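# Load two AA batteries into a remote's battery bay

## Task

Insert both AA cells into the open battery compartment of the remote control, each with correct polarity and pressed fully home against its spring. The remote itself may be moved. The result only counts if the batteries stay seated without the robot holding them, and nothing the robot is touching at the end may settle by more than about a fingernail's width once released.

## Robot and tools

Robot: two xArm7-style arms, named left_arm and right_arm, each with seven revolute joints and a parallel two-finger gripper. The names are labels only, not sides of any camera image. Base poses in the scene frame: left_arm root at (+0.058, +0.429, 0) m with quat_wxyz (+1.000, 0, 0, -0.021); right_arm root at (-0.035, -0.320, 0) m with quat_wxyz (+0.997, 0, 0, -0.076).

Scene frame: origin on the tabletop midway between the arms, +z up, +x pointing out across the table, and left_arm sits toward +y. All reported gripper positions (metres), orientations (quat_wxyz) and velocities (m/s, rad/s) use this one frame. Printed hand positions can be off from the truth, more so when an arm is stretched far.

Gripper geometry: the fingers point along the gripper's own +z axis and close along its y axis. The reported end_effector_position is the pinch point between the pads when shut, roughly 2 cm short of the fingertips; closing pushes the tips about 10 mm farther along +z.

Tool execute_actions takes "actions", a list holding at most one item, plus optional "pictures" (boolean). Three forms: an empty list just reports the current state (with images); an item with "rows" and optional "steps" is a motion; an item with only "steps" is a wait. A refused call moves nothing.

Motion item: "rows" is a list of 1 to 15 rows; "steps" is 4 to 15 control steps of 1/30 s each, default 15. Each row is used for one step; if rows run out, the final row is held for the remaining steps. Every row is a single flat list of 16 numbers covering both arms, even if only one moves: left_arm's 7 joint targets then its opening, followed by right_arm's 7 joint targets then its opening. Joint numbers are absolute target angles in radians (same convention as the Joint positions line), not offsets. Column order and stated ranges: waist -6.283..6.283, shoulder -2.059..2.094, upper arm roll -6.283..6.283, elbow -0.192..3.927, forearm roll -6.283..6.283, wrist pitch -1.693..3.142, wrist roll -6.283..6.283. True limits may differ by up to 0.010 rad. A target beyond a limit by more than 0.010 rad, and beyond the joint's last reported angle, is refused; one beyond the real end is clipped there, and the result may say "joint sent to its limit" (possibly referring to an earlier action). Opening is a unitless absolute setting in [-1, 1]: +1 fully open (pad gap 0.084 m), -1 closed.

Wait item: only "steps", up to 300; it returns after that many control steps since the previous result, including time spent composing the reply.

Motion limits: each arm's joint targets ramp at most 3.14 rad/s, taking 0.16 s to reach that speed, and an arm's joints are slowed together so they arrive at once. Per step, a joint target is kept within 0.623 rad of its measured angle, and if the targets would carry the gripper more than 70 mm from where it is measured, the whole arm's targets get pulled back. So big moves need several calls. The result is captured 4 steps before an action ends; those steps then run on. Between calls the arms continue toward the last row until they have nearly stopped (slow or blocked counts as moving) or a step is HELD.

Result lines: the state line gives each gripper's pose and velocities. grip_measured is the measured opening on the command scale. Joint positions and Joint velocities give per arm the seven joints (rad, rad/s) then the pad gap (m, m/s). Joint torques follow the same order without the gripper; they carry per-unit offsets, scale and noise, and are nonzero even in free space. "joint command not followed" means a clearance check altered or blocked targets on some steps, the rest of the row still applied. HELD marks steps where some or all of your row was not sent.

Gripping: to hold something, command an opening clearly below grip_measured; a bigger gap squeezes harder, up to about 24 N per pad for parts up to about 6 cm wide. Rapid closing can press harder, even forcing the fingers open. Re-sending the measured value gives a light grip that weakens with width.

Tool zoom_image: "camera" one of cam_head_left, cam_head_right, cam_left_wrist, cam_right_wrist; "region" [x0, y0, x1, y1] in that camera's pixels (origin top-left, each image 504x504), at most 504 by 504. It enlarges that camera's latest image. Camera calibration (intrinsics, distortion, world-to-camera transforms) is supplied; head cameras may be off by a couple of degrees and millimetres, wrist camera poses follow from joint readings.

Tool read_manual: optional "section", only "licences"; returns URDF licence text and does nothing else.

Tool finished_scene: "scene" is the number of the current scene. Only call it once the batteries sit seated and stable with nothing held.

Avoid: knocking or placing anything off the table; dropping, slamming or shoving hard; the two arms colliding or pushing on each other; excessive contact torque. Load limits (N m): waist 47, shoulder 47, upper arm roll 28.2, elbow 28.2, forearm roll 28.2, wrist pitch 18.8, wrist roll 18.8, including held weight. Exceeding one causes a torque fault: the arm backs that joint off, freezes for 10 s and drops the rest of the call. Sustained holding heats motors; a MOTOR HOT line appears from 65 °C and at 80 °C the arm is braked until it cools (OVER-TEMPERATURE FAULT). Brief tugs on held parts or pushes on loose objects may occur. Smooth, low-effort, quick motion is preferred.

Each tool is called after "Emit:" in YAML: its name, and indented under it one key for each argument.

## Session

Emit:
execute_actions:
  actions: []

Scene clock: 0.00 s of 5800.00 s.
left_arm: end_effector_position=(+0.5771, +0.5255, +0.1687) grip_measured=+1.00 end_effector_quat_wxyz=(+0.105, -0.281, +0.892, -0.339) end_effector_velocity=(-0.000, +0.001, -0.000) end_effector_angular_velocity=(-0.001, +0.001, +0.002) | right_arm: end_effector_position=(+0.3580, -0.3814, +0.2469) grip_measured=+1.00 end_effector_quat_wxyz=(-0.001, +0.997, -0.078, -0.004) end_effector_velocity=(+0.000, +0.000, +0.000) end_effector_angular_velocity=(+0.000, -0.001, +0.000)
Joint positions: left_arm=[ 0.005  0.229  0.503  1.068 -1.023  1.035 -2.669  0.084] | right_arm=[-0.002 -0.248 -0.001  0.914  0.001  1.17  -0.001  0.084]
Joint velocities: left_arm=[ 0.001 -0.     0.    -0.001 -0.     0.    -0.    -0.   ] | right_arm=[ 0.001 -0.    -0.     0.     0.     0.     0.    -0.   ]
Joint torques (N m, as the arm reports them, + toward a larger angle): no reading
Motor temperatures (°C, as the motors report them): left_arm=[35 35 39 35 40 35 39] | right_arm=[36 38 38 39 40 40 42]
camera_calibration (this result's frames):
cam_left_wrist: T_world_to_cam=[[-0.437969, 0.610862, -0.659569, 0.0740551], [0.820852, 0.570908, -0.0163171, -0.700636], [0.366586, -0.548555, -0.751467, 0.334131], [0, 0, 0, 1]] pos_world=[0.485064, 0.53805, 0.288501]
cam_right_wrist: T_world_to_cam=[[-0.169871, -0.985366, 0.0140633, -0.288118], [-0.985462, 0.169812, -0.0052456, 0.485869], [0.00278071, -0.0147499, -0.999887, 0.373283], [0, 0, 0, 1]] pos_world=[0.428825, -0.360902, 0.379841]

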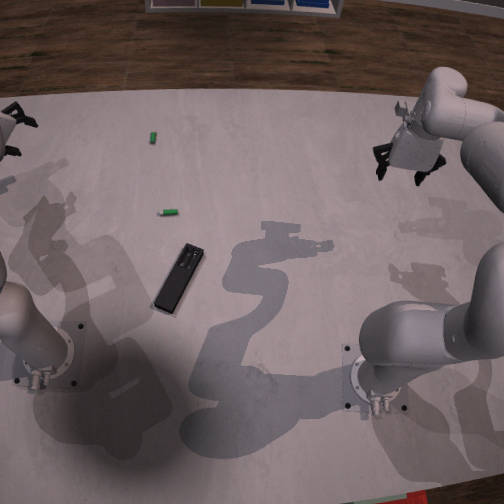

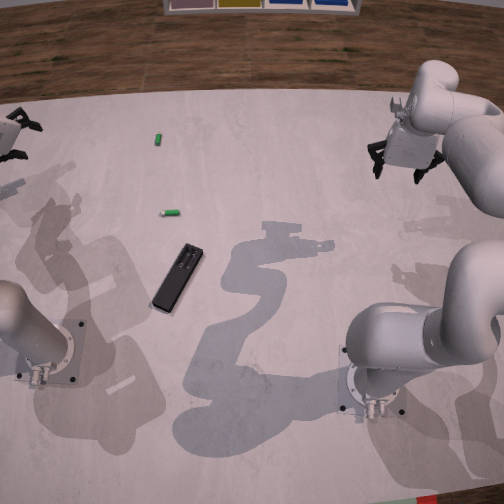

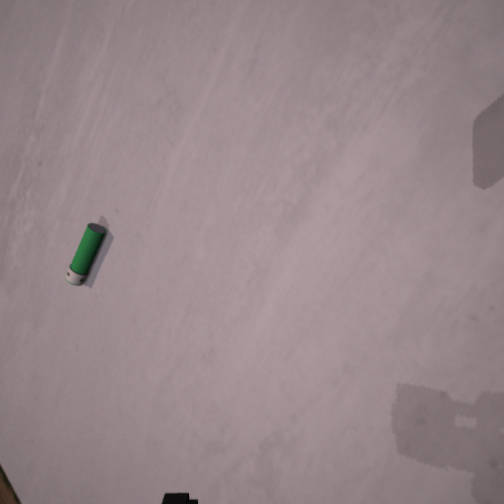

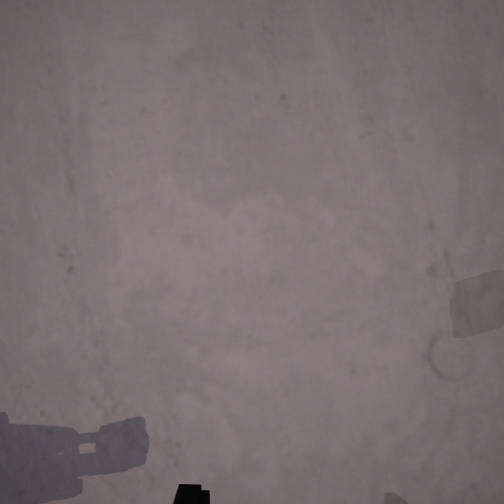

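Emit:
zoom_image:
  camera: "cam_head_left"
  region: [120, 110, 260, 330]

Emit:
zoom_image:
  camera: "cam_head_right"
  region: [120, 110, 260, 330]

Region (120, 110, 260, 330) of cam_head_left's 504x504 image, scaled by 2.291, with more detail than that image has; it fills the left 321 columns of this view, and the rest is white.

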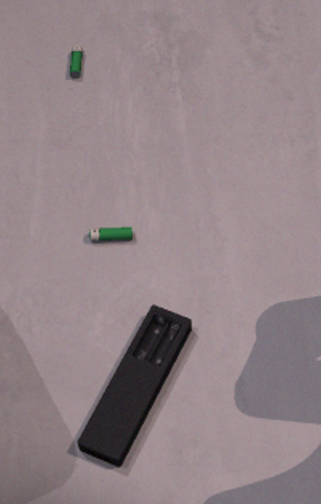

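Region (120, 110, 260, 330) of cam_head_right's 504x504 image, scaled by 2.291, with more detail than that image has; it fills the left 321 columns of this view, and the rest is white.

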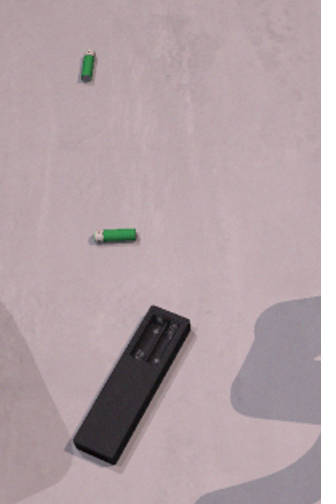

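Emit:
execute_actions:
  actions:
    - {"rows":[[-0.2951,0.8727,0,1.9506,0,0.8779,-3.445,0.0,1.2895,0.3312,0,1.1562,0,0.825,-1.569,1]],"steps":15}

Emit:
execute_actions:
  actions:
    - {"steps":18}
  pictures: true

Scene clock: 6.23 s of 5800.00 s.
left_arm: end_effector_position=(+0.6460, +0.3945, +0.1097) grip_measured=-0.01 end_effector_quat_wxyz=(+0.008, -0.171, +0.962, -0.212) end_effector_velocity=(+0.244, -0.461, -0.104) end_effector_angular_velocity=(+0.890, +0.134, -0.924) | right_arm: end_effector_position=(+0.4192, -0.2400, +0.1916) grip_measured=+1.00 end_effector_quat_wxyz=(-0.000, +0.968, +0.250, -0.003) end_effector_velocity=(+0.046, +0.556, -0.170) end_effector_angular_velocity=(+0.003, +0.018, +2.288)
Joint positions: left_arm=[-0.124  0.506  0.287  1.388 -0.702  0.967 -2.981  0.044] | right_arm=[ 0.328  0.01  -0.001  1.022  0.     1.017 -0.332  0.084]
Joint velocities: left_arm=[-0.412  0.856 -0.687  1.245  1.257 -0.196 -1.052  0.   ] | right_arm=[ 1.14   0.658  0.028  0.26   0.    -0.381 -1.12  -0.   ]
Joint torques (N m, as the arm reports them, + toward a larger angle): left_arm=[ -1.   -23.95   2.94  11.55   0.42  -0.36   0.26] | right_arm=[  1.28 -19.95   0.04  11.64   0.47  -1.76  -0.25]
Motor temperatures (°C, as the motors report them): left_arm=[36 35 40 36 40 35 39] | right_arm=[36 38 38 40 40 40 42]
Steps of this call (steps 1 to 90: nothing new was sent; then 2.87 s passed at rest; steps 91 to 101: the first 11 steps of this action). Readings (joint positions):
91: left_arm=[0.005 0.230 0.503 1.068 -1.022 1.035 -2.669] | right_arm=[-0.001 -0.248 -0.001 0.915 0.001 1.170 -0.001]
92: left_arm=[0.003 0.235 0.500 1.074 -1.015 1.032 -2.677] | right_arm=[0.005 -0.242 -0.003 0.917 0.001 1.166 -0.009]
94: left_arm=[-0.016 0.288 0.468 1.132 -0.958 1.016 -2.734] | right_arm=[0.061 -0.191 -0.011 0.944 0.000 1.132 -0.070]
98: left_arm=[-0.082 0.417 0.356 1.269 -0.821 0.988 -2.871] | right_arm=[0.215 -0.063 -0.003 0.992 0.001 1.060 -0.220]
101: the state above

Scene clock: 6.83 s of 5800.00 s.
left_arm: end_effector_position=(+0.7374, +0.1897, +0.0894) grip_measured=-0.01 end_effector_quat_wxyz=(+0.094, +0.017, +0.995, -0.032) end_effector_velocity=(+0.058, +0.131, +0.023) end_effector_angular_velocity=(+0.074, -0.072, +0.181) | right_arm: end_effector_position=(+0.3078, +0.0575, +0.1271) grip_measured=+1.00 end_effector_quat_wxyz=(-0.000, +0.584, +0.812, -0.001) end_effector_velocity=(-0.332, +0.370, -0.083) end_effector_angular_velocity=(+0.006, -0.003, +2.586)
Joint positions: left_arm=[-0.296  0.872  0.     1.948 -0.002  0.878 -3.444  0.044] | right_arm=[ 0.984  0.244  0.001  1.12   0.     0.877 -1.062  0.084]
Joint velocities: left_arm=[ 0.102 -0.018  0.111  0.021  0.013 -0.003 -0.013  0.   ] | right_arm=[ 0.973  0.274 -0.003  0.115 -0.    -0.165 -1.616  0.   ]
Joint torques (N m, as the arm reports them, + toward a larger angle): left_arm=[ -3.49 -26.86  -0.68  11.38   0.5   -1.09   0.08] | right_arm=[ -0.12 -20.83  -0.78  11.35   0.54  -1.61  -0.84]
Motor temperatures (°C, as the motors report them): left_arm=[36 35 40 36 40 35 39] | right_arm=[36 38 38 40 40 40 42]
Kept back: nothing.
Steps of this call (steps 1 to 4: the last 4 steps of your previous action; steps 5 to 18: the robot went on to your last target). Readings (joint positions):
1: left_arm=[-0.137 0.534 0.264 1.430 -0.659 0.961 -3.015] | right_arm=[0.366 0.031 -0.001 1.030 0.000 1.005 -0.370]
2: left_arm=[-0.150 0.561 0.242 1.472 -0.614 0.954 -3.050] | right_arm=[0.404 0.051 -0.000 1.038 0.000 0.993 -0.407]
4: left_arm=[-0.176 0.615 0.200 1.555 -0.512 0.941 -3.118] | right_arm=[0.479 0.086 0.000 1.053 0.000 0.972 -0.482]
8: left_arm=[-0.226 0.722 0.117 1.721 -0.298 0.915 -3.254] | right_arm=[0.629 0.143 0.001 1.077 0.000 0.938 -0.632]
18: the state above
camera_calibration (this result's frames):
cam_left_wrist: T_world_to_cam=[[0.0305505, 0.997915, -0.056848, -0.175704], [0.984111, -0.020078, 0.176416, -0.667318], [0.174907, -0.0613343, -0.982673, 0.101227], [0, 0, 0, 1]] pos_world=[0.644377, 0.168148, 0.20721]
cam_right_wrist: T_world_to_cam=[[0.952646, 0.303774, 0.0136924, -0.281985], [0.303945, -0.952603, -0.0128177, 0.0298313], [0.00914972, 0.0163725, -0.999824, 0.256351], [0, 0, 0, 1]] pos_world=[0.257219, 0.10988, 0.26055]

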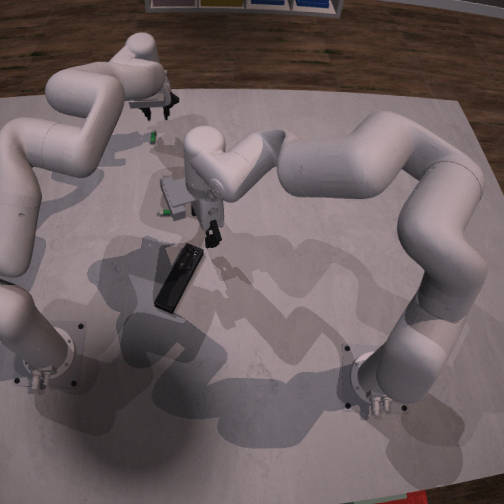

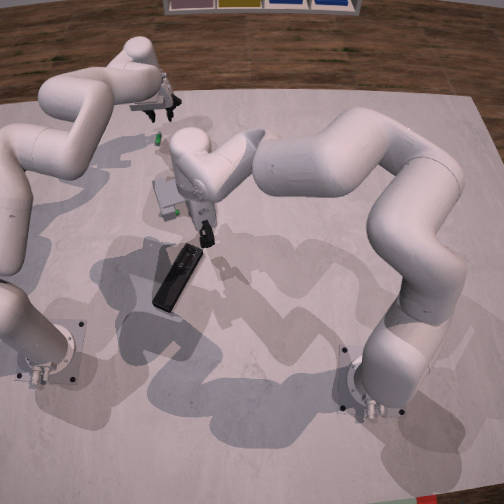

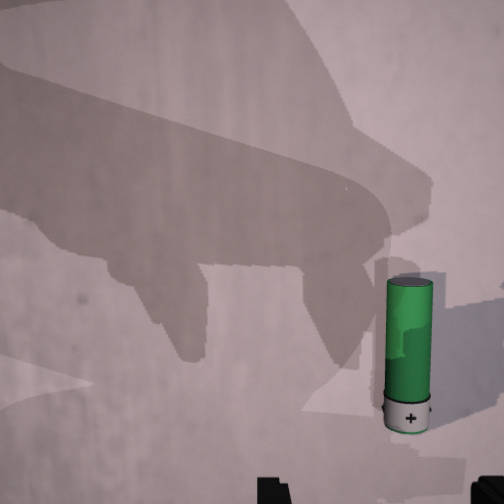

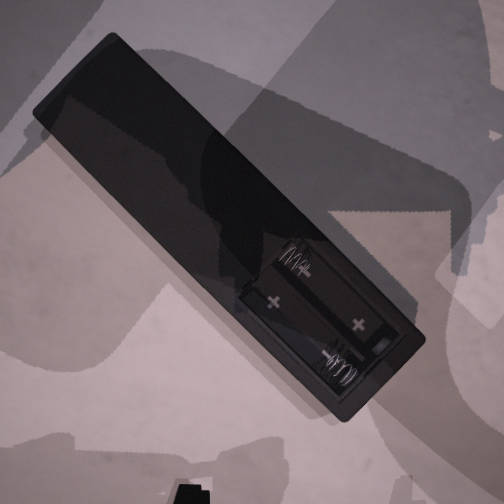

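Emit:
execute_actions:
  actions: []

Scene clock: 7.00 s of 5800.00 s.
left_arm: end_effector_position=(+0.7400, +0.1950, +0.0908) grip_measured=-0.01 end_effector_quat_wxyz=(+0.096, +0.014, +0.995, -0.030) end_effector_velocity=(-0.019, -0.050, -0.007) end_effector_angular_velocity=(-0.028, +0.020, -0.066) | right_arm: end_effector_position=(+0.2469, +0.1148, +0.1130) grip_measured=+1.00 end_effector_quat_wxyz=(-0.000, +0.395, +0.919, -0.000) end_effector_velocity=(-0.397, +0.314, -0.087) end_effector_angular_velocity=(+0.002, -0.002, +2.578)
Joint positions: left_arm=[-0.291  0.871  0.004  1.95  -0.001  0.878 -3.445  0.044] | right_arm=[ 1.147  0.291  0.     1.139  0.     0.849 -1.334  0.084]
Joint velocities: left_arm=[-0.035  0.009 -0.047 -0.001  0.004  0.    -0.001 -0.   ] | right_arm=[ 0.973  0.276 -0.     0.115 -0.001 -0.164 -1.605 -0.   ]
Joint torques (N m, as the arm reports them, + toward a larger angle): left_arm=[ -3.38 -27.05  -0.38  11.54   0.58  -1.19   0.12] | right_arm=[  1.3  -22.17  -0.46  10.73   0.6   -1.46  -0.62]
Motor temperatures (°C, as the motors report them): left_arm=[36 35 40 36 40 35 39] | right_arm=[36 38 38 40 40 40 42]
Kept back: nothing.
Steps of this call (steps 1 to 5: the robot went on to your last target). Readings (joint positions):
1: left_arm=[-0.293 0.871 0.004 1.949 -0.001 0.878 -3.444] | right_arm=[1.017 0.254 0.001 1.124 0.000 0.871 -1.117]
2: left_arm=[-0.291 0.871 0.006 1.950 -0.001 0.878 -3.445] | right_arm=[1.049 0.263 0.001 1.128 0.000 0.866 -1.171]
4: left_arm=[-0.290 0.871 0.005 1.950 -0.001 0.878 -3.445] | right_arm=[1.115 0.281 0.000 1.136 0.000 0.855 -1.280]
5: the state above
camera_calibration (this result's frames):
cam_left_wrist: T_world_to_cam=[[0.023487, 0.99825, -0.0542642, -0.176009], [0.983555, -0.0133504, 0.180112, -0.671264], [0.179073, -0.0576021, -0.982148, 0.0985848], [0, 0, 0, 1]] pos_world=[0.646705, 0.172418, 0.208177]
cam_right_wrist: T_world_to_cam=[[0.736745, 0.676011, 0.0146874, -0.230764], [0.676168, -0.736631, -0.0131142, -0.0138948], [0.00195387, 0.019593, -0.999806, 0.243225], [0, 0, 0, 1]] pos_world=[0.178934, 0.140998, 0.246385]

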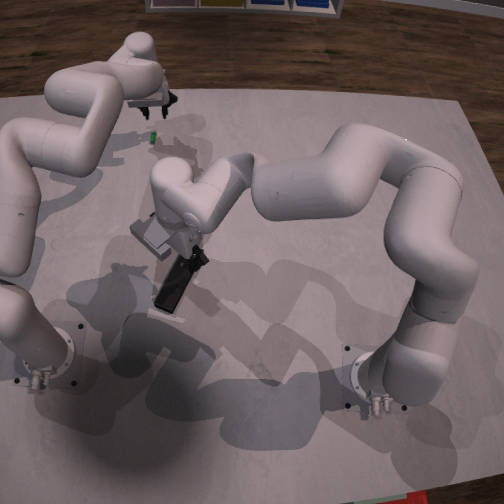

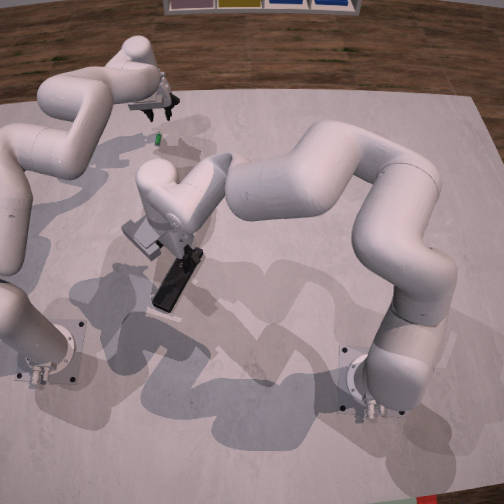

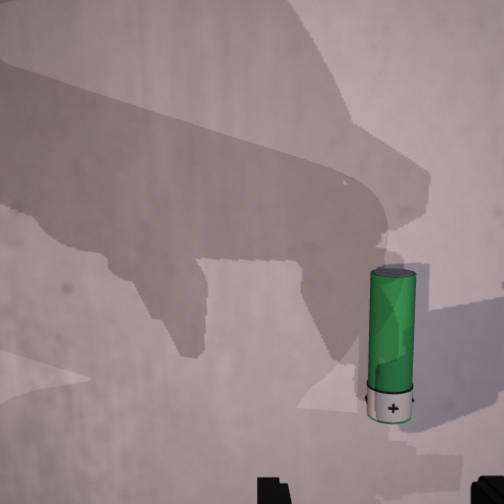

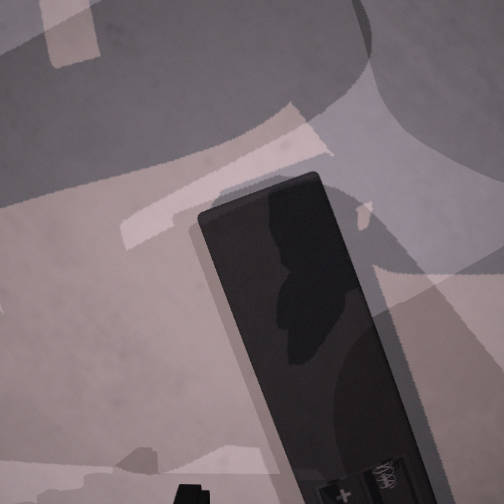

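Emit:
execute_actions:
  actions:
    - {"rows":[[-0.285,0.866,0,1.90,0,0.83,-3.455,-0.2,1.2895,0.3312,0,1.1562,0,0.825,-1.569,1],[-0.275,0.8593,0,1.8369,0,0.7776,-3.465,-0.2,1.2895,0.3312,0,1.1562,0,0.825,-1.569,1]],"steps":15}
  pictures: true

Scene clock: 8.20 s of 5800.00 s.
left_arm: end_effector_position=(+0.7304, +0.2087, +0.0592) grip_measured=-0.22 end_effector_quat_wxyz=(+0.094, -0.004, +0.995, -0.031) end_effector_velocity=(+0.026, -0.056, +0.077) end_effector_angular_velocity=(-0.073, -0.133, -0.054) | right_arm: end_effector_position=(+0.1853, +0.1564, +0.1000) grip_measured=+1.00 end_effector_quat_wxyz=(+0.000, +0.216, +0.976, +0.000) end_effector_velocity=(-0.000, +0.000, +0.000) end_effector_angular_velocity=(+0.001, -0.001, +0.003)
Joint positions: left_arm=[-0.274  0.86   0.     1.837  0.     0.778 -3.465  0.035] | right_arm=[ 1.289  0.331 -0.     1.156 -0.     0.825 -1.569  0.084]
Joint velocities: left_arm=[-0.032 -0.061 -0.037  0.068 -0.    -0.019 -0.002  0.   ] | right_arm=[ 0.001 -0.001  0.     0.    -0.001 -0.    -0.001  0.   ]
Joint torques (N m, as the arm reports them, + toward a larger angle): left_arm=[ -0.2  -25.38   0.67  10.14   0.66  -1.09   0.21] | right_arm=[  0.39 -21.95  -0.49  10.96   0.51  -1.65  -0.32]
Motor temperatures (°C, as the motors report them): left_arm=[36 35 40 36 40 35 39] | right_arm=[36 38 38 40 40 40 42]
Steps of this call (steps 1 to 25: the robot went on to your last target; steps 26 to 36: the first 11 steps of this action). Readings (joint positions):
26: left_arm=[-0.295 0.873 -0.000 1.950 -0.000 0.877 -3.445] | right_arm=[1.289 0.331 -0.000 1.156 -0.000 0.825 -1.569]
27: left_arm=[-0.294 0.871 -0.000 1.944 -0.000 0.870 -3.447] | right_arm=[1.289 0.331 -0.000 1.156 -0.000 0.825 -1.569]
29: left_arm=[-0.286 0.861 -0.003 1.893 -0.000 0.819 -3.457] | right_arm=[1.289 0.331 -0.000 1.156 -0.000 0.825 -1.569]
33: left_arm=[-0.272 0.865 0.003 1.831 0.000 0.781 -3.465] | right_arm=[1.289 0.331 -0.000 1.156 -0.000 0.825 -1.569]
36: the state above
camera_calibration (this result's frames):
cam_left_wrist: T_world_to_cam=[[-0.010631, 0.998173, -0.0594713, -0.165911], [0.984159, 0.0209705, 0.176045, -0.663278], [0.176971, -0.0566577, -0.982584, 0.0714176], [0, 0, 0, 1]] pos_world=[0.638368, 0.183563, 0.177074]
cam_right_wrist: T_world_to_cam=[[0.436009, 0.899816, 0.0150778, -0.192678], [0.899927, -0.435844, -0.0130804, -0.0303219], [-0.0051984, 0.0192721, -0.999801, 0.230994], [0, 0, 0, 1]] pos_world=[0.112498, 0.155708, 0.233457]

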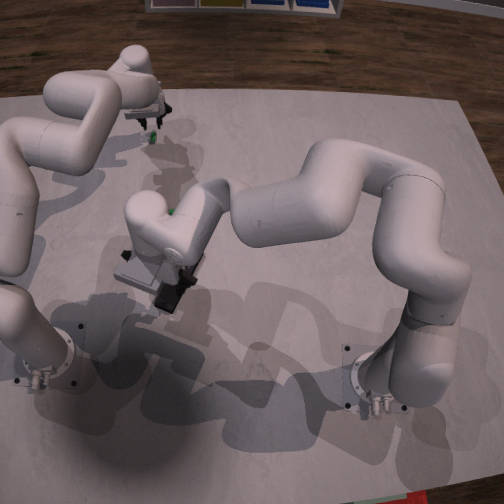

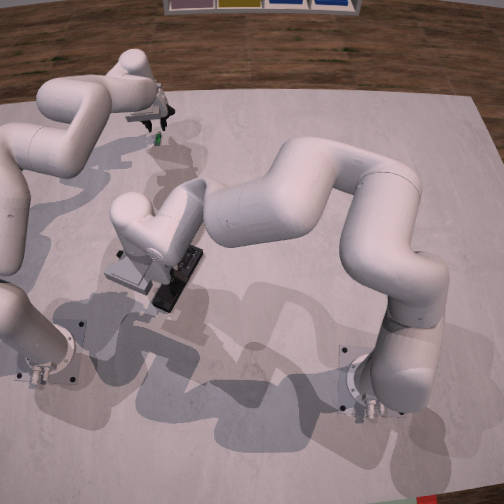

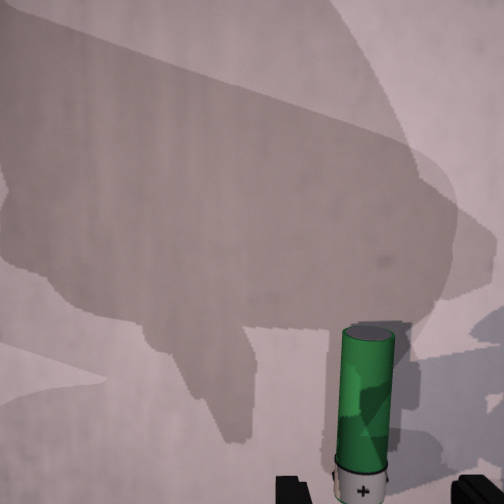

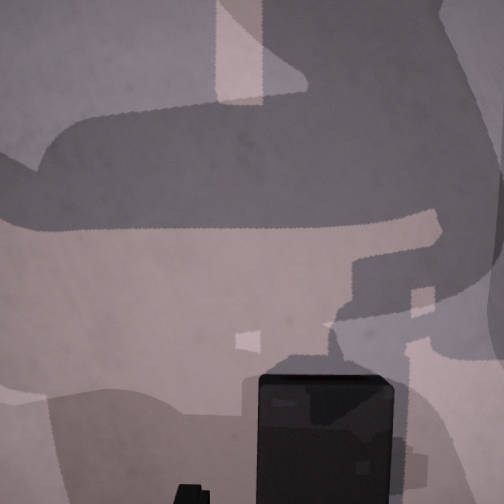

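Emit:
execute_actions:
  actions:
    - {"rows":[[-0.277,0.866,0,1.8365,0,0.7705,-3.465,-0.2,1.290,0.35,0,1.148,0,0.798,-1.569,1],[-0.278,0.874,0,1.836,0,0.762,-3.465,-0.2,1.290,0.37,0,1.140,0,0.770,-1.569,1],[-0.278,0.882,0,1.8356,0,0.7536,-3.465,-0.2,1.290,0.39,0,1.131,0,0.741,-1.569,1],[-0.278,0.890,0,1.8352,0,0.745,-3.465,-0.2,1.290,0.408,0,1.123,0,0.715,-1.569,1],[-0.278,0.897,0,1.8348,0,0.738,-3.465,-0.2,1.290,0.424,0,1.116,0,0.692,-1.569,0.9],[-0.278,0.903,0,1.8345,0,0.7315,-3.465,-0.2,1.290,0.437,0,1.111,0,0.674,-1.569,0.8],[-0.278,0.908,0,1.8342,0,0.726,-3.465,-0.2,1.290,0.447,0,1.107,0,0.660,-1.569,0.7],[-0.278,0.912,0,1.834,0,0.722,-3.465,-0.2,1.290,0.454,0,1.104,0,0.650,-1.569,0.6],[-0.278,0.915,0,1.8339,0,0.719,-3.465,-0.2,1.290,0.459,0,1.102,0,0.643,-1.569,0.5],[-0.278,0.9167,0,1.8338,0,0.7171,-3.465,-0.2,1.290,0.4612,0,1.1007,0,0.6395,-1.569,0.5]],"steps":15}
  pictures: true

Scene clock: 9.17 s of 5800.00 s.
left_arm: end_effector_position=(+0.7301, +0.2057, +0.0276) grip_measured=-0.21 end_effector_quat_wxyz=(+0.095, -0.002, +0.995, -0.032) end_effector_velocity=(+0.026, -0.006, +0.007) end_effector_angular_velocity=(-0.027, -0.086, +0.002) | right_arm: end_effector_position=(+0.1818, +0.1496, +0.0252) grip_measured=+0.49 end_effector_quat_wxyz=(-0.001, +0.216, +0.976, -0.004) end_effector_velocity=(+0.004, +0.007, -0.047) end_effector_angular_velocity=(+0.048, -0.023, -0.002)
Joint positions: left_arm=[-0.278  0.914 -0.     1.835  0.     0.72  -3.465  0.035] | right_arm=[ 1.29   0.461  0.     1.099 -0.     0.648 -1.569  0.065]
Joint velocities: left_arm=[ 0.002  0.028  0.002  0.038 -0.001 -0.08   0.001 -0.   ] | right_arm=[-0.001  0.098 -0.001 -0.027  0.    -0.178  0.    -0.003]
Joint torques (N m, as the arm reports them, + toward a larger angle): left_arm=[ -1.47 -24.34   0.01   9.29   0.49  -0.38   0.17] | right_arm=[  0.25 -28.68  -0.55  11.7    0.5   -1.68  -0.36]
Motor temperatures (°C, as the motors report them): left_arm=[36 35 40 36 40 35 39] | right_arm=[36 39 38 40 40 40 42]
Steps of this call (steps 1 to 4: the last 4 steps of your previous action; steps 5 to 15: the robot went on to your last target; steps 16 to 18: nothing new was sent; steps 19 to 29: the first 11 steps of this action). Readings (joint positions):
19: left_arm=[-0.275 0.859 0.000 1.837 -0.000 0.777 -3.465] | right_arm=[1.290 0.331 -0.000 1.156 -0.000 0.825 -1.569]
20: left_arm=[-0.276 0.861 0.000 1.837 0.000 0.774 -3.465] | right_arm=[1.290 0.335 -0.000 1.155 0.000 0.817 -1.569]
22: left_arm=[-0.277 0.872 0.000 1.838 0.000 0.761 -3.465] | right_arm=[1.290 0.360 -0.000 1.147 0.000 0.777 -1.569]
26: left_arm=[-0.278 0.904 -0.000 1.833 -0.000 0.733 -3.465] | right_arm=[1.290 0.434 0.000 1.110 -0.000 0.684 -1.569]
29: the state above
camera_calibration (this result's frames):
cam_left_wrist: T_world_to_cam=[[-0.00663034, 0.998139, -0.0606138, -0.167728], [0.983829, 0.0173608, 0.178266, -0.656515], [0.178987, -0.0584516, -0.982114, 0.0391555], [0, 0, 0, 1]] pos_world=[0.637778, 0.181102, 0.145323]
cam_right_wrist: T_world_to_cam=[[0.435423, 0.900205, 0.0061524, -0.18358], [0.900181, -0.435323, -0.0129529, -0.0312085], [-0.00898202, 0.0111783, -0.999897, 0.158166], [0, 0, 0, 1]] pos_world=[0.109449, 0.149906, 0.158874]

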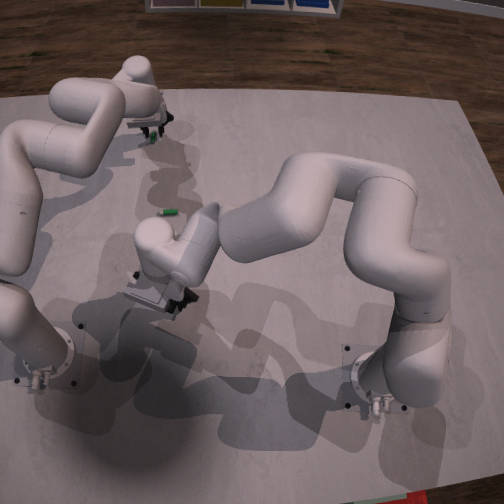

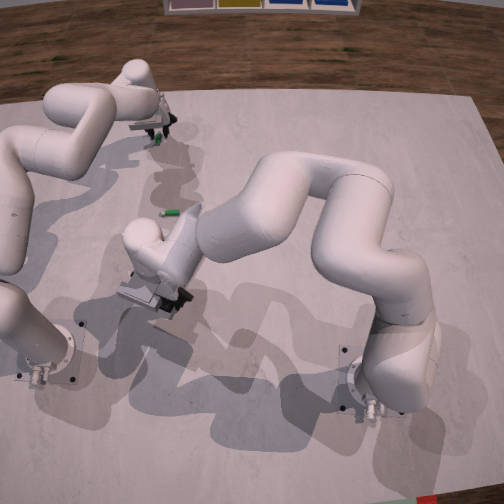

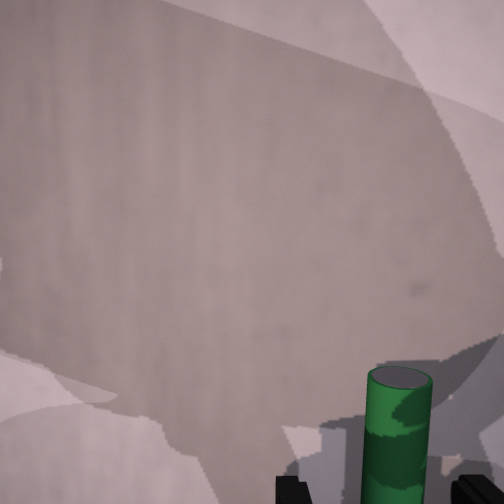

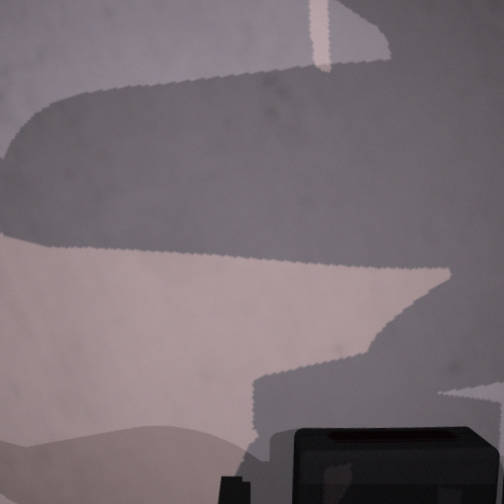

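Good. Close both grippers.

Emit:
execute_actions:
  actions:
    - {"rows":[[-0.278,0.9167,0,1.8338,0,0.7171,-3.465,-0.35,1.290,0.4612,0,1.1007,0,0.6395,-1.569,0.4],[-0.278,0.9167,0,1.8338,0,0.7171,-3.465,-0.45,1.290,0.4612,0,1.1007,0,0.6395,-1.569,0.3],[-0.278,0.9167,0,1.8338,0,0.7171,-3.465,-0.52,1.290,0.4612,0,1.1007,0,0.6395,-1.569,0.24],[-0.278,0.9167,0,1.8338,0,0.7171,-3.465,-0.58,1.290,0.4612,0,1.1007,0,0.6395,-1.569,0.18],[-0.278,0.9167,0,1.8338,0,0.7171,-3.465,-0.63,1.290,0.4612,0,1.1007,0,0.6395,-1.569,0.12],[-0.278,0.9167,0,1.8338,0,0.7171,-3.465,-0.68,1.290,0.4612,0,1.1007,0,0.6395,-1.569,0.06],[-0.278,0.9167,0,1.8338,0,0.7171,-3.465,-0.75,1.290,0.4612,0,1.1007,0,0.6395,-1.569,-0.05],[-0.278,0.9167,0,1.8338,0,0.7171,-3.465,-0.85,1.290,0.4612,0,1.1007,0,0.6395,-1.569,-0.2],[-0.278,0.9167,0,1.8338,0,0.7171,-3.465,-1,1.290,0.4612,0,1.1007,0,0.6395,-1.569,-0.5]],"steps":14}

Scene clock: 9.77 s of 5800.00 s.
left_arm: end_effector_position=(+0.7308, +0.2066, +0.0266) grip_measured=-0.69 end_effector_quat_wxyz=(+0.096, -0.002, +0.995, -0.032) end_effector_velocity=(-0.003, -0.010, -0.000) end_effector_angular_velocity=(-0.006, +0.003, -0.011) | right_arm: end_effector_position=(+0.1830, +0.1521, +0.0262) grip_measured=+0.09 end_effector_quat_wxyz=(+0.000, +0.216, +0.976, +0.000) end_effector_velocity=(-0.001, -0.000, -0.000) end_effector_angular_velocity=(-0.001, +0.001, +0.001)
Joint positions: left_arm=[-0.277  0.916  0.001  1.835  0.     0.716 -3.465  0.014] | right_arm=[ 1.29   0.461 -0.     1.101 -0.     0.639 -1.569  0.048]
Joint velocities: left_arm=[-0.007  0.    -0.008 -0.    -0.    -0.    -0.    -0.   ] | right_arm=[ 0.001 -0.    -0.    -0.     0.     0.001 -0.    -0.   ]
Joint torques (N m, as the arm reports them, + toward a larger angle): left_arm=[ -5.04 -22.73  -2.17   8.68   0.05  -0.44  -0.02] | right_arm=[  0.39 -22.54  -0.52   9.6    0.55  -1.61  -0.39]
Motor temperatures (°C, as the motors report them): left_arm=[36 35 40 36 40 35 39] | right_arm=[36 39 38 40 40 40 42]
Steps of this call (steps 1 to 4: the last 4 steps of your previous action; steps 5 to 8: the robot went on to your last target; steps 9 to 18: the first 10 steps of this action). Readings (joint positions):
9: left_arm=[-0.278 0.915 0.000 1.835 0.000 0.717 -3.465] | right_arm=[1.290 0.460 -0.000 1.101 0.000 0.640 -1.569]
10: left_arm=[-0.278 0.915 0.001 1.835 0.000 0.717 -3.465] | right_arm=[1.290 0.460 -0.000 1.101 0.000 0.640 -1.569]
12: left_arm=[-0.277 0.915 0.002 1.835 0.000 0.717 -3.465] | right_arm=[1.290 0.461 0.000 1.101 0.000 0.640 -1.569]
16: left_arm=[-0.277 0.916 0.002 1.835 0.000 0.716 -3.465] | right_arm=[1.290 0.461 0.000 1.101 0.000 0.639 -1.569]
18: the state above

Emit:
execute_actions:
  actions:
    - {"rows":[[-0.278,0.905,0,1.834,0,0.729,-3.465,-1,1.290,0.44,0,1.104,0,0.664,-1.569,-0.5],[-0.278,0.885,0,1.835,0,0.75,-3.465,-1,1.290,0.415,0,1.108,0,0.693,-1.569,-0.5],[-0.278,0.86,0,1.837,0,0.777,-3.465,-1,1.290,0.39,0,1.112,0,0.722,-1.569,-0.5],[-0.278,0.83,0,1.83,0,0.80,-3.465,-1,1.290,0.3707,0,1.1145,0,0.7438,-1.569,-0.5],[-0.278,0.80,0,1.80,0,0.80,-3.465,-1,1.290,0.3707,0,1.1145,0,0.7438,-1.569,-0.5],[-0.278,0.75,0,1.73,0,0.76,-3.45,-1,1.28,0.365,0,1.107,0,0.741,-1.63,-0.5],[-0.278,-0.0491,0,0.386,0,-0.0649,-3.126,-1,0.8355,0.1312,0,0.7687,0,0.6375,-4.4997,-0.5]],"steps":15}

Emit:
execute_actions:
  actions:
    - {"steps":25}
  pictures: true

Scene clock: 10.80 s of 5800.00 s.
left_arm: end_effector_position=(+0.7202, +0.2076, +0.1295) grip_measured=-0.69 end_effector_quat_wxyz=(+0.154, +0.034, +0.986, -0.046) end_effector_velocity=(+0.011, -0.004, +0.527) end_effector_angular_velocity=(-0.231, -1.459, -0.723) | right_arm: end_effector_position=(+0.2121, +0.1186, +0.0718) grip_measured=+0.09 end_effector_quat_wxyz=(-0.001, +0.174, +0.985, +0.003) end_effector_velocity=(+0.461, -0.519, -0.024) end_effector_angular_velocity=(-0.132, -0.012, +0.145)
Joint positions: left_arm=[-0.279  0.647 -0.001  1.63  -0.     0.66  -3.395  0.014] | right_arm=[ 1.199  0.319  0.01   1.041  0.     0.716 -1.737  0.048]
Joint velocities: left_arm=[-0.    -1.46  -0.    -1.502 -0.002 -1.499  0.764  0.   ] | right_arm=[-1.093 -0.509 -0.196 -0.816 -0.002 -0.193 -1.421  0.   ]
Joint torques (N m, as the arm reports them, + toward a larger angle): left_arm=[ -2.61 -31.01  -0.45  13.31   0.62  -1.8   -0.11] | right_arm=[  0.05 -22.69  -3.92  12.92   0.43  -2.33  -0.42]
Motor temperatures (°C, as the motors report them): left_arm=[36 35 40 36 40 35 39] | right_arm=[36 39 38 40 40 40 42]
Steps of this call (steps 1 to 4: the last 4 steps of your previous action; steps 5 to 15: the robot went on to your last target; steps 16 to 20: nothing new was sent; steps 21 to 31: the first 11 steps of this action). Readings (joint positions):
21: left_arm=[-0.278 0.916 0.000 1.834 0.000 0.717 -3.465] | right_arm=[1.290 0.461 0.000 1.101 -0.000 0.640 -1.569]
22: left_arm=[-0.278 0.913 -0.000 1.833 -0.000 0.722 -3.465] | right_arm=[1.290 0.457 0.000 1.101 -0.000 0.647 -1.569]
24: left_arm=[-0.279 0.894 -0.002 1.826 -0.000 0.753 -3.465] | right_arm=[1.290 0.427 0.000 1.102 0.000 0.687 -1.569]
28: left_arm=[-0.280 0.779 -0.002 1.771 -0.000 0.782 -3.459] | right_arm=[1.283 0.362 0.002 1.114 0.000 0.736 -1.601]
31: the state above

Scene clock: 11.63 s of 5800.00 s.
left_arm: end_effector_position=(+0.4740, +0.2907, +0.0980) grip_measured=-0.69 end_effector_quat_wxyz=(+0.241, +0.162, +0.956, -0.037) end_effector_velocity=(+0.028, -0.009, +0.037) end_effector_angular_velocity=(-0.032, -0.115, -0.009) | right_arm: end_effector_position=(+0.2998, -0.0462, +0.0700) grip_measured=+0.09 end_effector_quat_wxyz=(-0.000, +0.714, -0.700, -0.000) end_effector_velocity=(+0.002, -0.005, -0.000) end_effector_angular_velocity=(-0.001, -0.000, +3.125)
Joint positions: left_arm=[-0.278 -0.047 -0.     0.385 -0.    -0.062 -3.127  0.014] | right_arm=[ 0.837  0.132  0.001  0.769 -0.     0.638 -4.048  0.048]
Joint velocities: left_arm=[ 0.    -0.035  0.001  0.027 -0.    -0.057  0.011 -0.   ] | right_arm=[-0.009 -0.004 -0.003 -0.005  0.    -0.001 -3.137 -0.   ]
Joint torques (N m, as the arm reports them, + toward a larger angle): left_arm=[ -1.71 -12.02   0.57  10.81   0.61  -1.58   0.08] | right_arm=[  0.83 -17.47  -0.26  10.27   0.5   -1.78  -0.19]
Motor temperatures (°C, as the motors report them): left_arm=[36 35 40 36 40 35 39] | right_arm=[36 39 38 40 40 40 42]
Kept back: nothing.
Steps of this call (steps 1 to 4: the last 4 steps of your previous action; steps 5 to 25: the robot went on to your last target). Readings (joint positions):
1: left_arm=[-0.279 0.597 -0.001 1.580 -0.000 0.610 -3.371] | right_arm=[1.164 0.303 0.002 1.016 0.000 0.709 -1.785]
2: left_arm=[-0.279 0.546 -0.002 1.532 -0.000 0.561 -3.349] | right_arm=[1.131 0.287 -0.003 0.994 0.000 0.703 -1.838]
4: left_arm=[-0.279 0.446 -0.002 1.434 -0.000 0.461 -3.311] | right_arm=[1.069 0.255 -0.002 0.947 0.000 0.689 -1.958]
8: left_arm=[-0.279 0.233 -0.001 1.166 -0.000 0.238 -3.233] | right_arm=[0.952 0.194 -0.002 0.858 0.000 0.664 -2.279]
25: the state above
camera_calibration (this result's frames):
cam_left_wrist: T_world_to_cam=[[0.317659, 0.948177, 0.00725603, -0.395844], [0.838736, -0.284547, 0.464279, -0.290033], [0.442283, -0.141396, -0.885659, 0.048894], [0, 0, 0, 1]] pos_world=[0.347379, 0.299716, 0.180832]
cam_right_wrist: T_world_to_cam=[[-0.999875, -0.0048998, 0.0150442, 0.328841], [-0.00509504, 0.999903, -0.0129667, 0.115661], [-0.0149792, -0.0130417, -0.999803, 0.206926], [0, 0, 0, 1]] pos_world=[0.332488, -0.11134, 0.203438]

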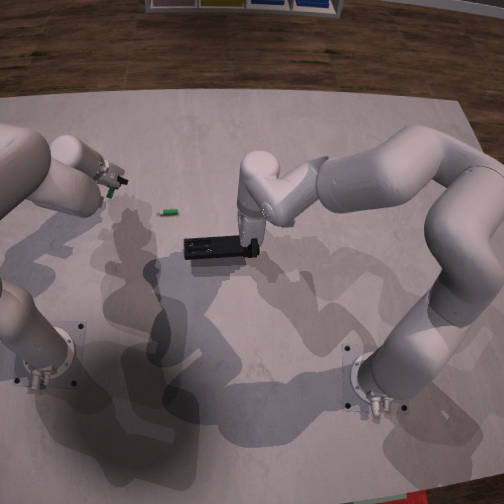

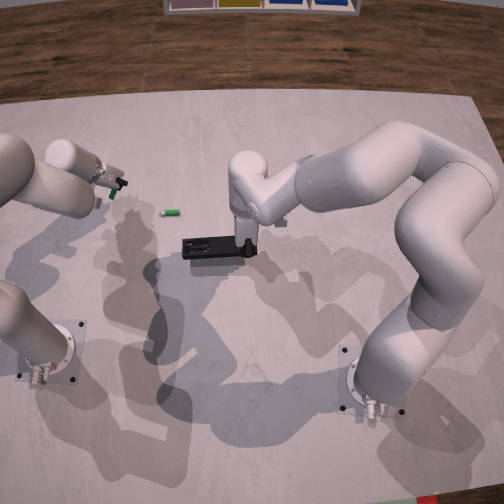

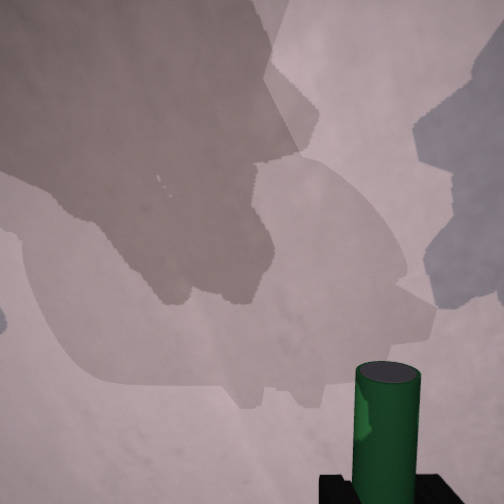

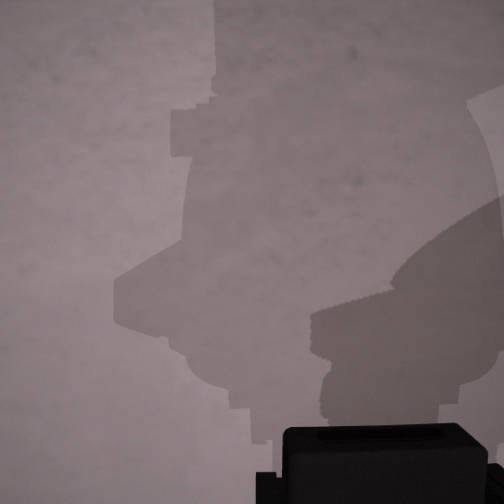

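Emit:
execute_actions:
  actions: []

Scene clock: 12.73 s of 5800.00 s.
left_arm: end_effector_position=(+0.4754, +0.2903, +0.1000) grip_measured=-0.69 end_effector_quat_wxyz=(+0.245, +0.162, +0.955, -0.037) end_effector_velocity=(+0.000, +0.000, -0.000) end_effector_angular_velocity=(-0.001, +0.001, +0.002) | right_arm: end_effector_position=(+0.3001, -0.0470, +0.0700) grip_measured=+0.09 end_effector_quat_wxyz=(-0.000, +0.852, -0.523, -0.000) end_effector_velocity=(+0.000, -0.001, -0.000) end_effector_angular_velocity=(-0.000, +0.000, -0.002)
Joint positions: left_arm=[-0.278 -0.049  0.     0.386  0.    -0.065 -3.126  0.014] | right_arm=[ 0.836  0.131  0.     0.769 -0.     0.637 -4.5    0.048]
Joint velocities: left_arm=[ 0.001  0.001 -0.    -0.    -0.    -0.    -0.001 -0.   ] | right_arm=[-0.002  0.001 -0.    -0.    -0.    -0.     0.     0.   ]
Joint torques (N m, as the arm reports them, + toward a larger angle): left_arm=[ -1.93 -11.52   0.41   8.9    0.53  -1.34   0.19] | right_arm=[  0.36 -17.7   -0.35  10.23   0.48  -1.82  -0.35]
Motor temperatures (°C, as the motors report them): left_arm=[36 35 40 36 40 35 39] | right_arm=[36 39 38 40 40 40 42]
Kept back: nothing.
Steps of this call (steps 1 to 30: the robot went on to your last target; steps 31 to 33: nothing new was sent). Readings (joint positions):
1: left_arm=[-0.278 -0.048 -0.000 0.387 -0.000 -0.064 -3.126] | right_arm=[0.837 0.132 0.000 0.769 -0.000 0.638 -4.153]
2: left_arm=[-0.278 -0.048 0.000 0.389 0.000 -0.065 -3.126] | right_arm=[0.836 0.132 0.000 0.769 -0.000 0.638 -4.253]
4: left_arm=[-0.278 -0.049 0.000 0.391 0.000 -0.065 -3.126] | right_arm=[0.836 0.131 0.000 0.769 -0.000 0.637 -4.407]
8: left_arm=[-0.278 -0.049 0.000 0.388 0.000 -0.065 -3.126] | right_arm=[0.836 0.131 0.000 0.769 -0.000 0.637 -4.495]
33: the state above
All arms were judged still, so your last target was given up. Only a new action makes them travel on or press farther. Fingers that are still opening or closing keep moving.
camera_calibration (this result's frames):
cam_left_wrist: T_world_to_cam=[[0.318033, 0.94805, 0.00754338, -0.396053], [0.835748, -0.284099, 0.469908, -0.291545], [0.447639, -0.143142, -0.882683, 0.0477183], [0, 0, 0, 1]] pos_world=[0.348256, 0.299481, 0.182107]
cam_right_wrist: T_world_to_cam=[[-0.898282, -0.439161, 0.0150727, 0.278272], [-0.43935, 0.898221, -0.0130745, 0.242012], [-0.00779678, -0.0183668, -0.999801, 0.20451], [0, 0, 0, 1]] pos_world=[0.357889, -0.0914176, 0.203439]

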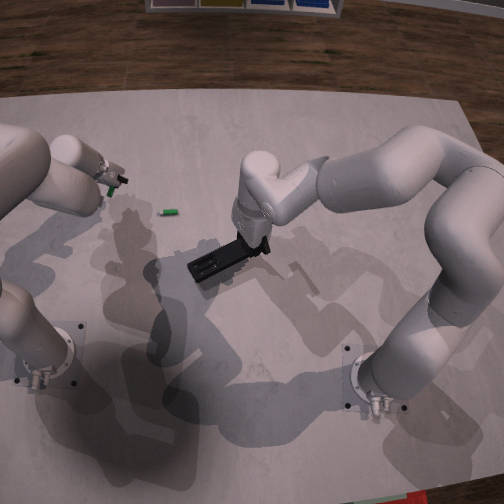

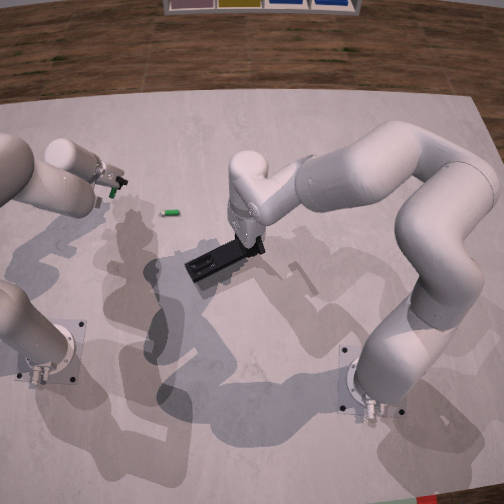

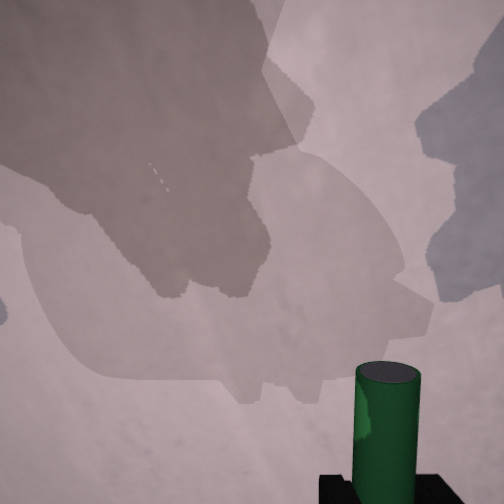

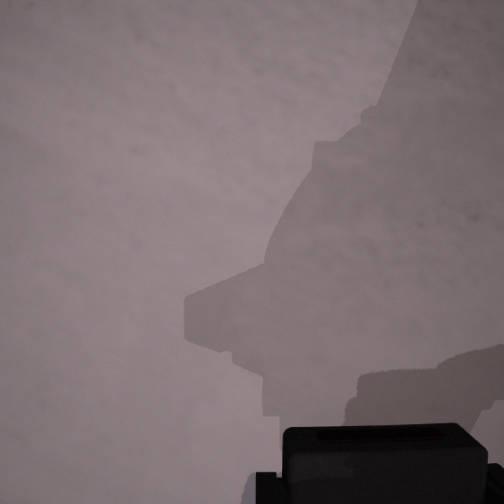

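Emit:
execute_actions:
  actions:
    - {"rows":[[-0.35,-0.049,0,0.386,0,-0.065,-3.126,-1,0.8355,0.15,0,0.766,0,0.616,-4.4997,-0.5],[-0.45,-0.049,0,0.386,0,-0.065,-3.126,-1,0.8355,0.17,0,0.764,0,0.594,-4.4997,-0.5],[-0.55,-0.049,0,0.386,0,-0.065,-3.126,-1,0.8355,0.19,0,0.762,0,0.572,-4.4997,-0.5],[-0.65,-0.049,0,0.386,0,-0.065,-3.126,-1,0.8355,0.205,0,0.760,0,0.555,-4.4997,-0.5],[-0.75,-0.049,0,0.386,0,-0.065,-3.126,-1,0.8355,0.22,0,0.758,0,0.538,-4.4997,-0.5],[-0.85,-0.049,0,0.386,0,-0.065,-3.126,-1,0.8355,0.23,0,0.757,0,0.527,-4.4997,-0.5],[-0.93,-0.049,0,0.386,0,-0.065,-3.126,-1,0.8355,0.238,0,0.756,0,0.518,-4.4997,-0.5],[-1.0,-0.049,0,0.386,0,-0.065,-3.126,-1,0.8355,0.245,0,0.7553,0,0.5103,-4.4997,-0.5],[-1.045,-0.049,0,0.386,0,-0.065,-3.126,-1,0.8355,0.245,0,0.7553,0,0.5103,-4.4997,-0.5]],"steps":15}

Emit:
execute_actions:
  actions:
    - {"rows":[[-1.045,-0.04,0,0.39,0,-0.07,-3.126,-1,0.8355,0.245,0,0.7553,0,0.5103,-4.4997,-0.5],[-1.045,-0.03,0,0.395,0,-0.075,-3.126,-1,0.8355,0.245,0,0.7553,0,0.5103,-4.4997,-0.5],[-1.045,-0.02,0,0.40,0,-0.08,-3.126,-1,0.8355,0.245,0,0.7553,0,0.5103,-4.4997,-0.5]],"steps":14}
  pictures: true

Scene clock: 13.60 s of 5800.00 s.
left_arm: end_effector_position=(+0.3953, +0.1458, +0.1003) grip_measured=-0.69 end_effector_quat_wxyz=(+0.234, +0.338, +0.908, -0.083) end_effector_velocity=(-0.374, -0.447, +0.000) end_effector_angular_velocity=(+0.000, -0.002, -1.326) | right_arm: end_effector_position=(+0.2999, -0.0473, +0.0259) grip_measured=+0.09 end_effector_quat_wxyz=(+0.001, +0.852, -0.523, -0.000) end_effector_velocity=(+0.018, +0.015, +0.003) end_effector_angular_velocity=(+0.040, -0.051, +0.003)
Joint positions: left_arm=[-0.654 -0.049 -0.001  0.387  0.    -0.065 -3.126  0.014] | right_arm=[ 0.835  0.245 -0.     0.755  0.     0.513 -4.5    0.048]
Joint velocities: left_arm=[-1.31  -0.001 -0.015  0.     0.002 -0.    -0.     0.   ] | right_arm=[ 0.001  0.022  0.     0.027 -0.002 -0.06  -0.001  0.   ]
Joint torques (N m, as the arm reports them, + toward a larger angle): left_arm=[ -1.11 -11.78   0.74   8.28   0.54  -1.34   0.07] | right_arm=[  0.56 -19.39  -0.41   8.35   0.42  -1.59  -0.37]
Motor temperatures (°C, as the motors report them): left_arm=[36 35 40 36 40 35 39] | right_arm=[36 39 38 40 40 40 42]
Steps of this call (steps 1 to 15: nothing new was sent; steps 16 to 26: the first 11 steps of this action). Readings (joint positions):
16: left_arm=[-0.278 -0.049 0.000 0.386 -0.000 -0.065 -3.126] | right_arm=[0.835 0.131 -0.000 0.769 -0.000 0.637 -4.500]
17: left_arm=[-0.284 -0.049 0.002 0.386 -0.000 -0.065 -3.126] | right_arm=[0.835 0.136 -0.000 0.769 -0.000 0.630 -4.500]
19: left_arm=[-0.343 -0.049 0.008 0.386 -0.001 -0.065 -3.126] | right_arm=[0.835 0.163 -0.000 0.767 0.000 0.597 -4.500]
23: left_arm=[-0.523 -0.049 -0.001 0.387 0.000 -0.065 -3.126] | right_arm=[0.836 0.229 0.000 0.755 0.000 0.532 -4.500]
26: the state above

Scene clock: 14.07 s of 5800.00 s.
left_arm: end_effector_position=(+0.2662, +0.0366, +0.0952) grip_measured=-0.69 end_effector_quat_wxyz=(+0.213, +0.505, +0.827, -0.126) end_effector_velocity=(+0.022, +0.006, +0.006) end_effector_angular_velocity=(-0.016, -0.006, +0.052) | right_arm: end_effector_position=(+0.3004, -0.0468, +0.0261) grip_measured=+0.09 end_effector_quat_wxyz=(-0.000, +0.852, -0.523, +0.000) end_effector_velocity=(-0.000, -0.000, -0.000) end_effector_angular_velocity=(-0.001, +0.001, +0.000)
Joint positions: left_arm=[-1.043 -0.02   0.002  0.399 -0.    -0.08  -3.126  0.014] | right_arm=[ 0.836  0.245  0.     0.755 -0.     0.51  -4.5    0.048]
Joint velocities: left_arm=[ 0.021 -0.007  0.028  0.006 -0.003 -0.004  0.    -0.   ] | right_arm=[ 0.     0.001 -0.    -0.001 -0.    -0.    -0.     0.   ]
Joint torques (N m, as the arm reports them, + toward a larger angle): left_arm=[ -3.32 -11.97  -0.84   8.43   0.83  -1.36   0.15] | right_arm=[  0.41 -18.64  -0.53   9.08   0.35  -1.77  -0.4 ]
Motor temperatures (°C, as the motors report them): left_arm=[36 35 40 36 40 35 39] | right_arm=[36 39 38 40 40 40 42]
Steps of this call (steps 1 to 4: the last 4 steps of your previous action; steps 5 to 14: the first 10 steps of this action). Readings (joint positions):
5: left_arm=[-0.872 -0.049 -0.001 0.386 0.000 -0.065 -3.126] | right_arm=[0.836 0.244 0.000 0.756 -0.000 0.510 -4.500]
6: left_arm=[-0.916 -0.048 -0.001 0.387 0.000 -0.066 -3.126] | right_arm=[0.836 0.244 0.000 0.756 -0.000 0.510 -4.500]
8: left_arm=[-0.999 -0.039 -0.002 0.391 0.000 -0.071 -3.126] | right_arm=[0.836 0.245 0.000 0.755 -0.000 0.510 -4.500]
12: left_arm=[-1.045 -0.020 -0.002 0.399 0.000 -0.079 -3.126] | right_arm=[0.836 0.245 0.000 0.755 -0.000 0.510 -4.500]
14: the state above
camera_calibration (this result's frames):
cam_left_wrist: T_world_to_cam=[[0.884632, 0.466232, 0.00736617, -0.222143], [0.408755, -0.782982, 0.46889, -0.0544631], [0.224379, -0.411784, -0.883226, 0.170073], [0, 0, 0, 1]] pos_world=[0.180616, 0.13096, 0.177386]
cam_right_wrist: T_world_to_cam=[[-0.898279, -0.439171, 0.0149672, 0.279361], [-0.439358, 0.898217, -0.0130512, 0.241339], [-0.00771214, -0.0182996, -0.999803, 0.160553], [0, 0, 0, 1]] pos_world=[0.358216, -0.0911499, 0.159489]

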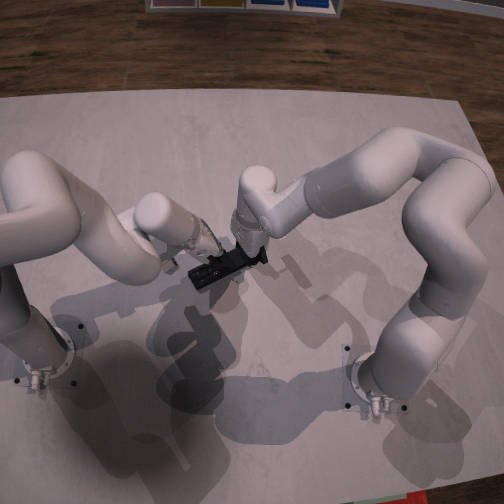

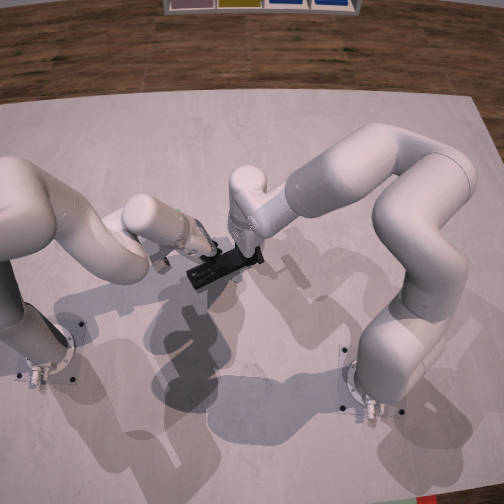

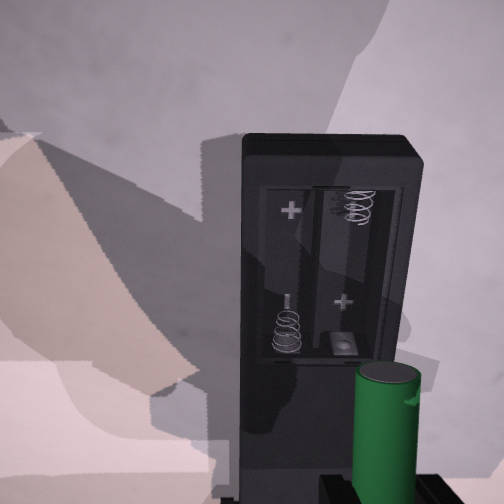

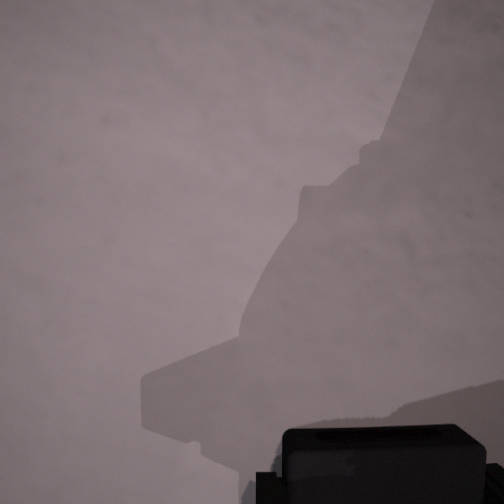

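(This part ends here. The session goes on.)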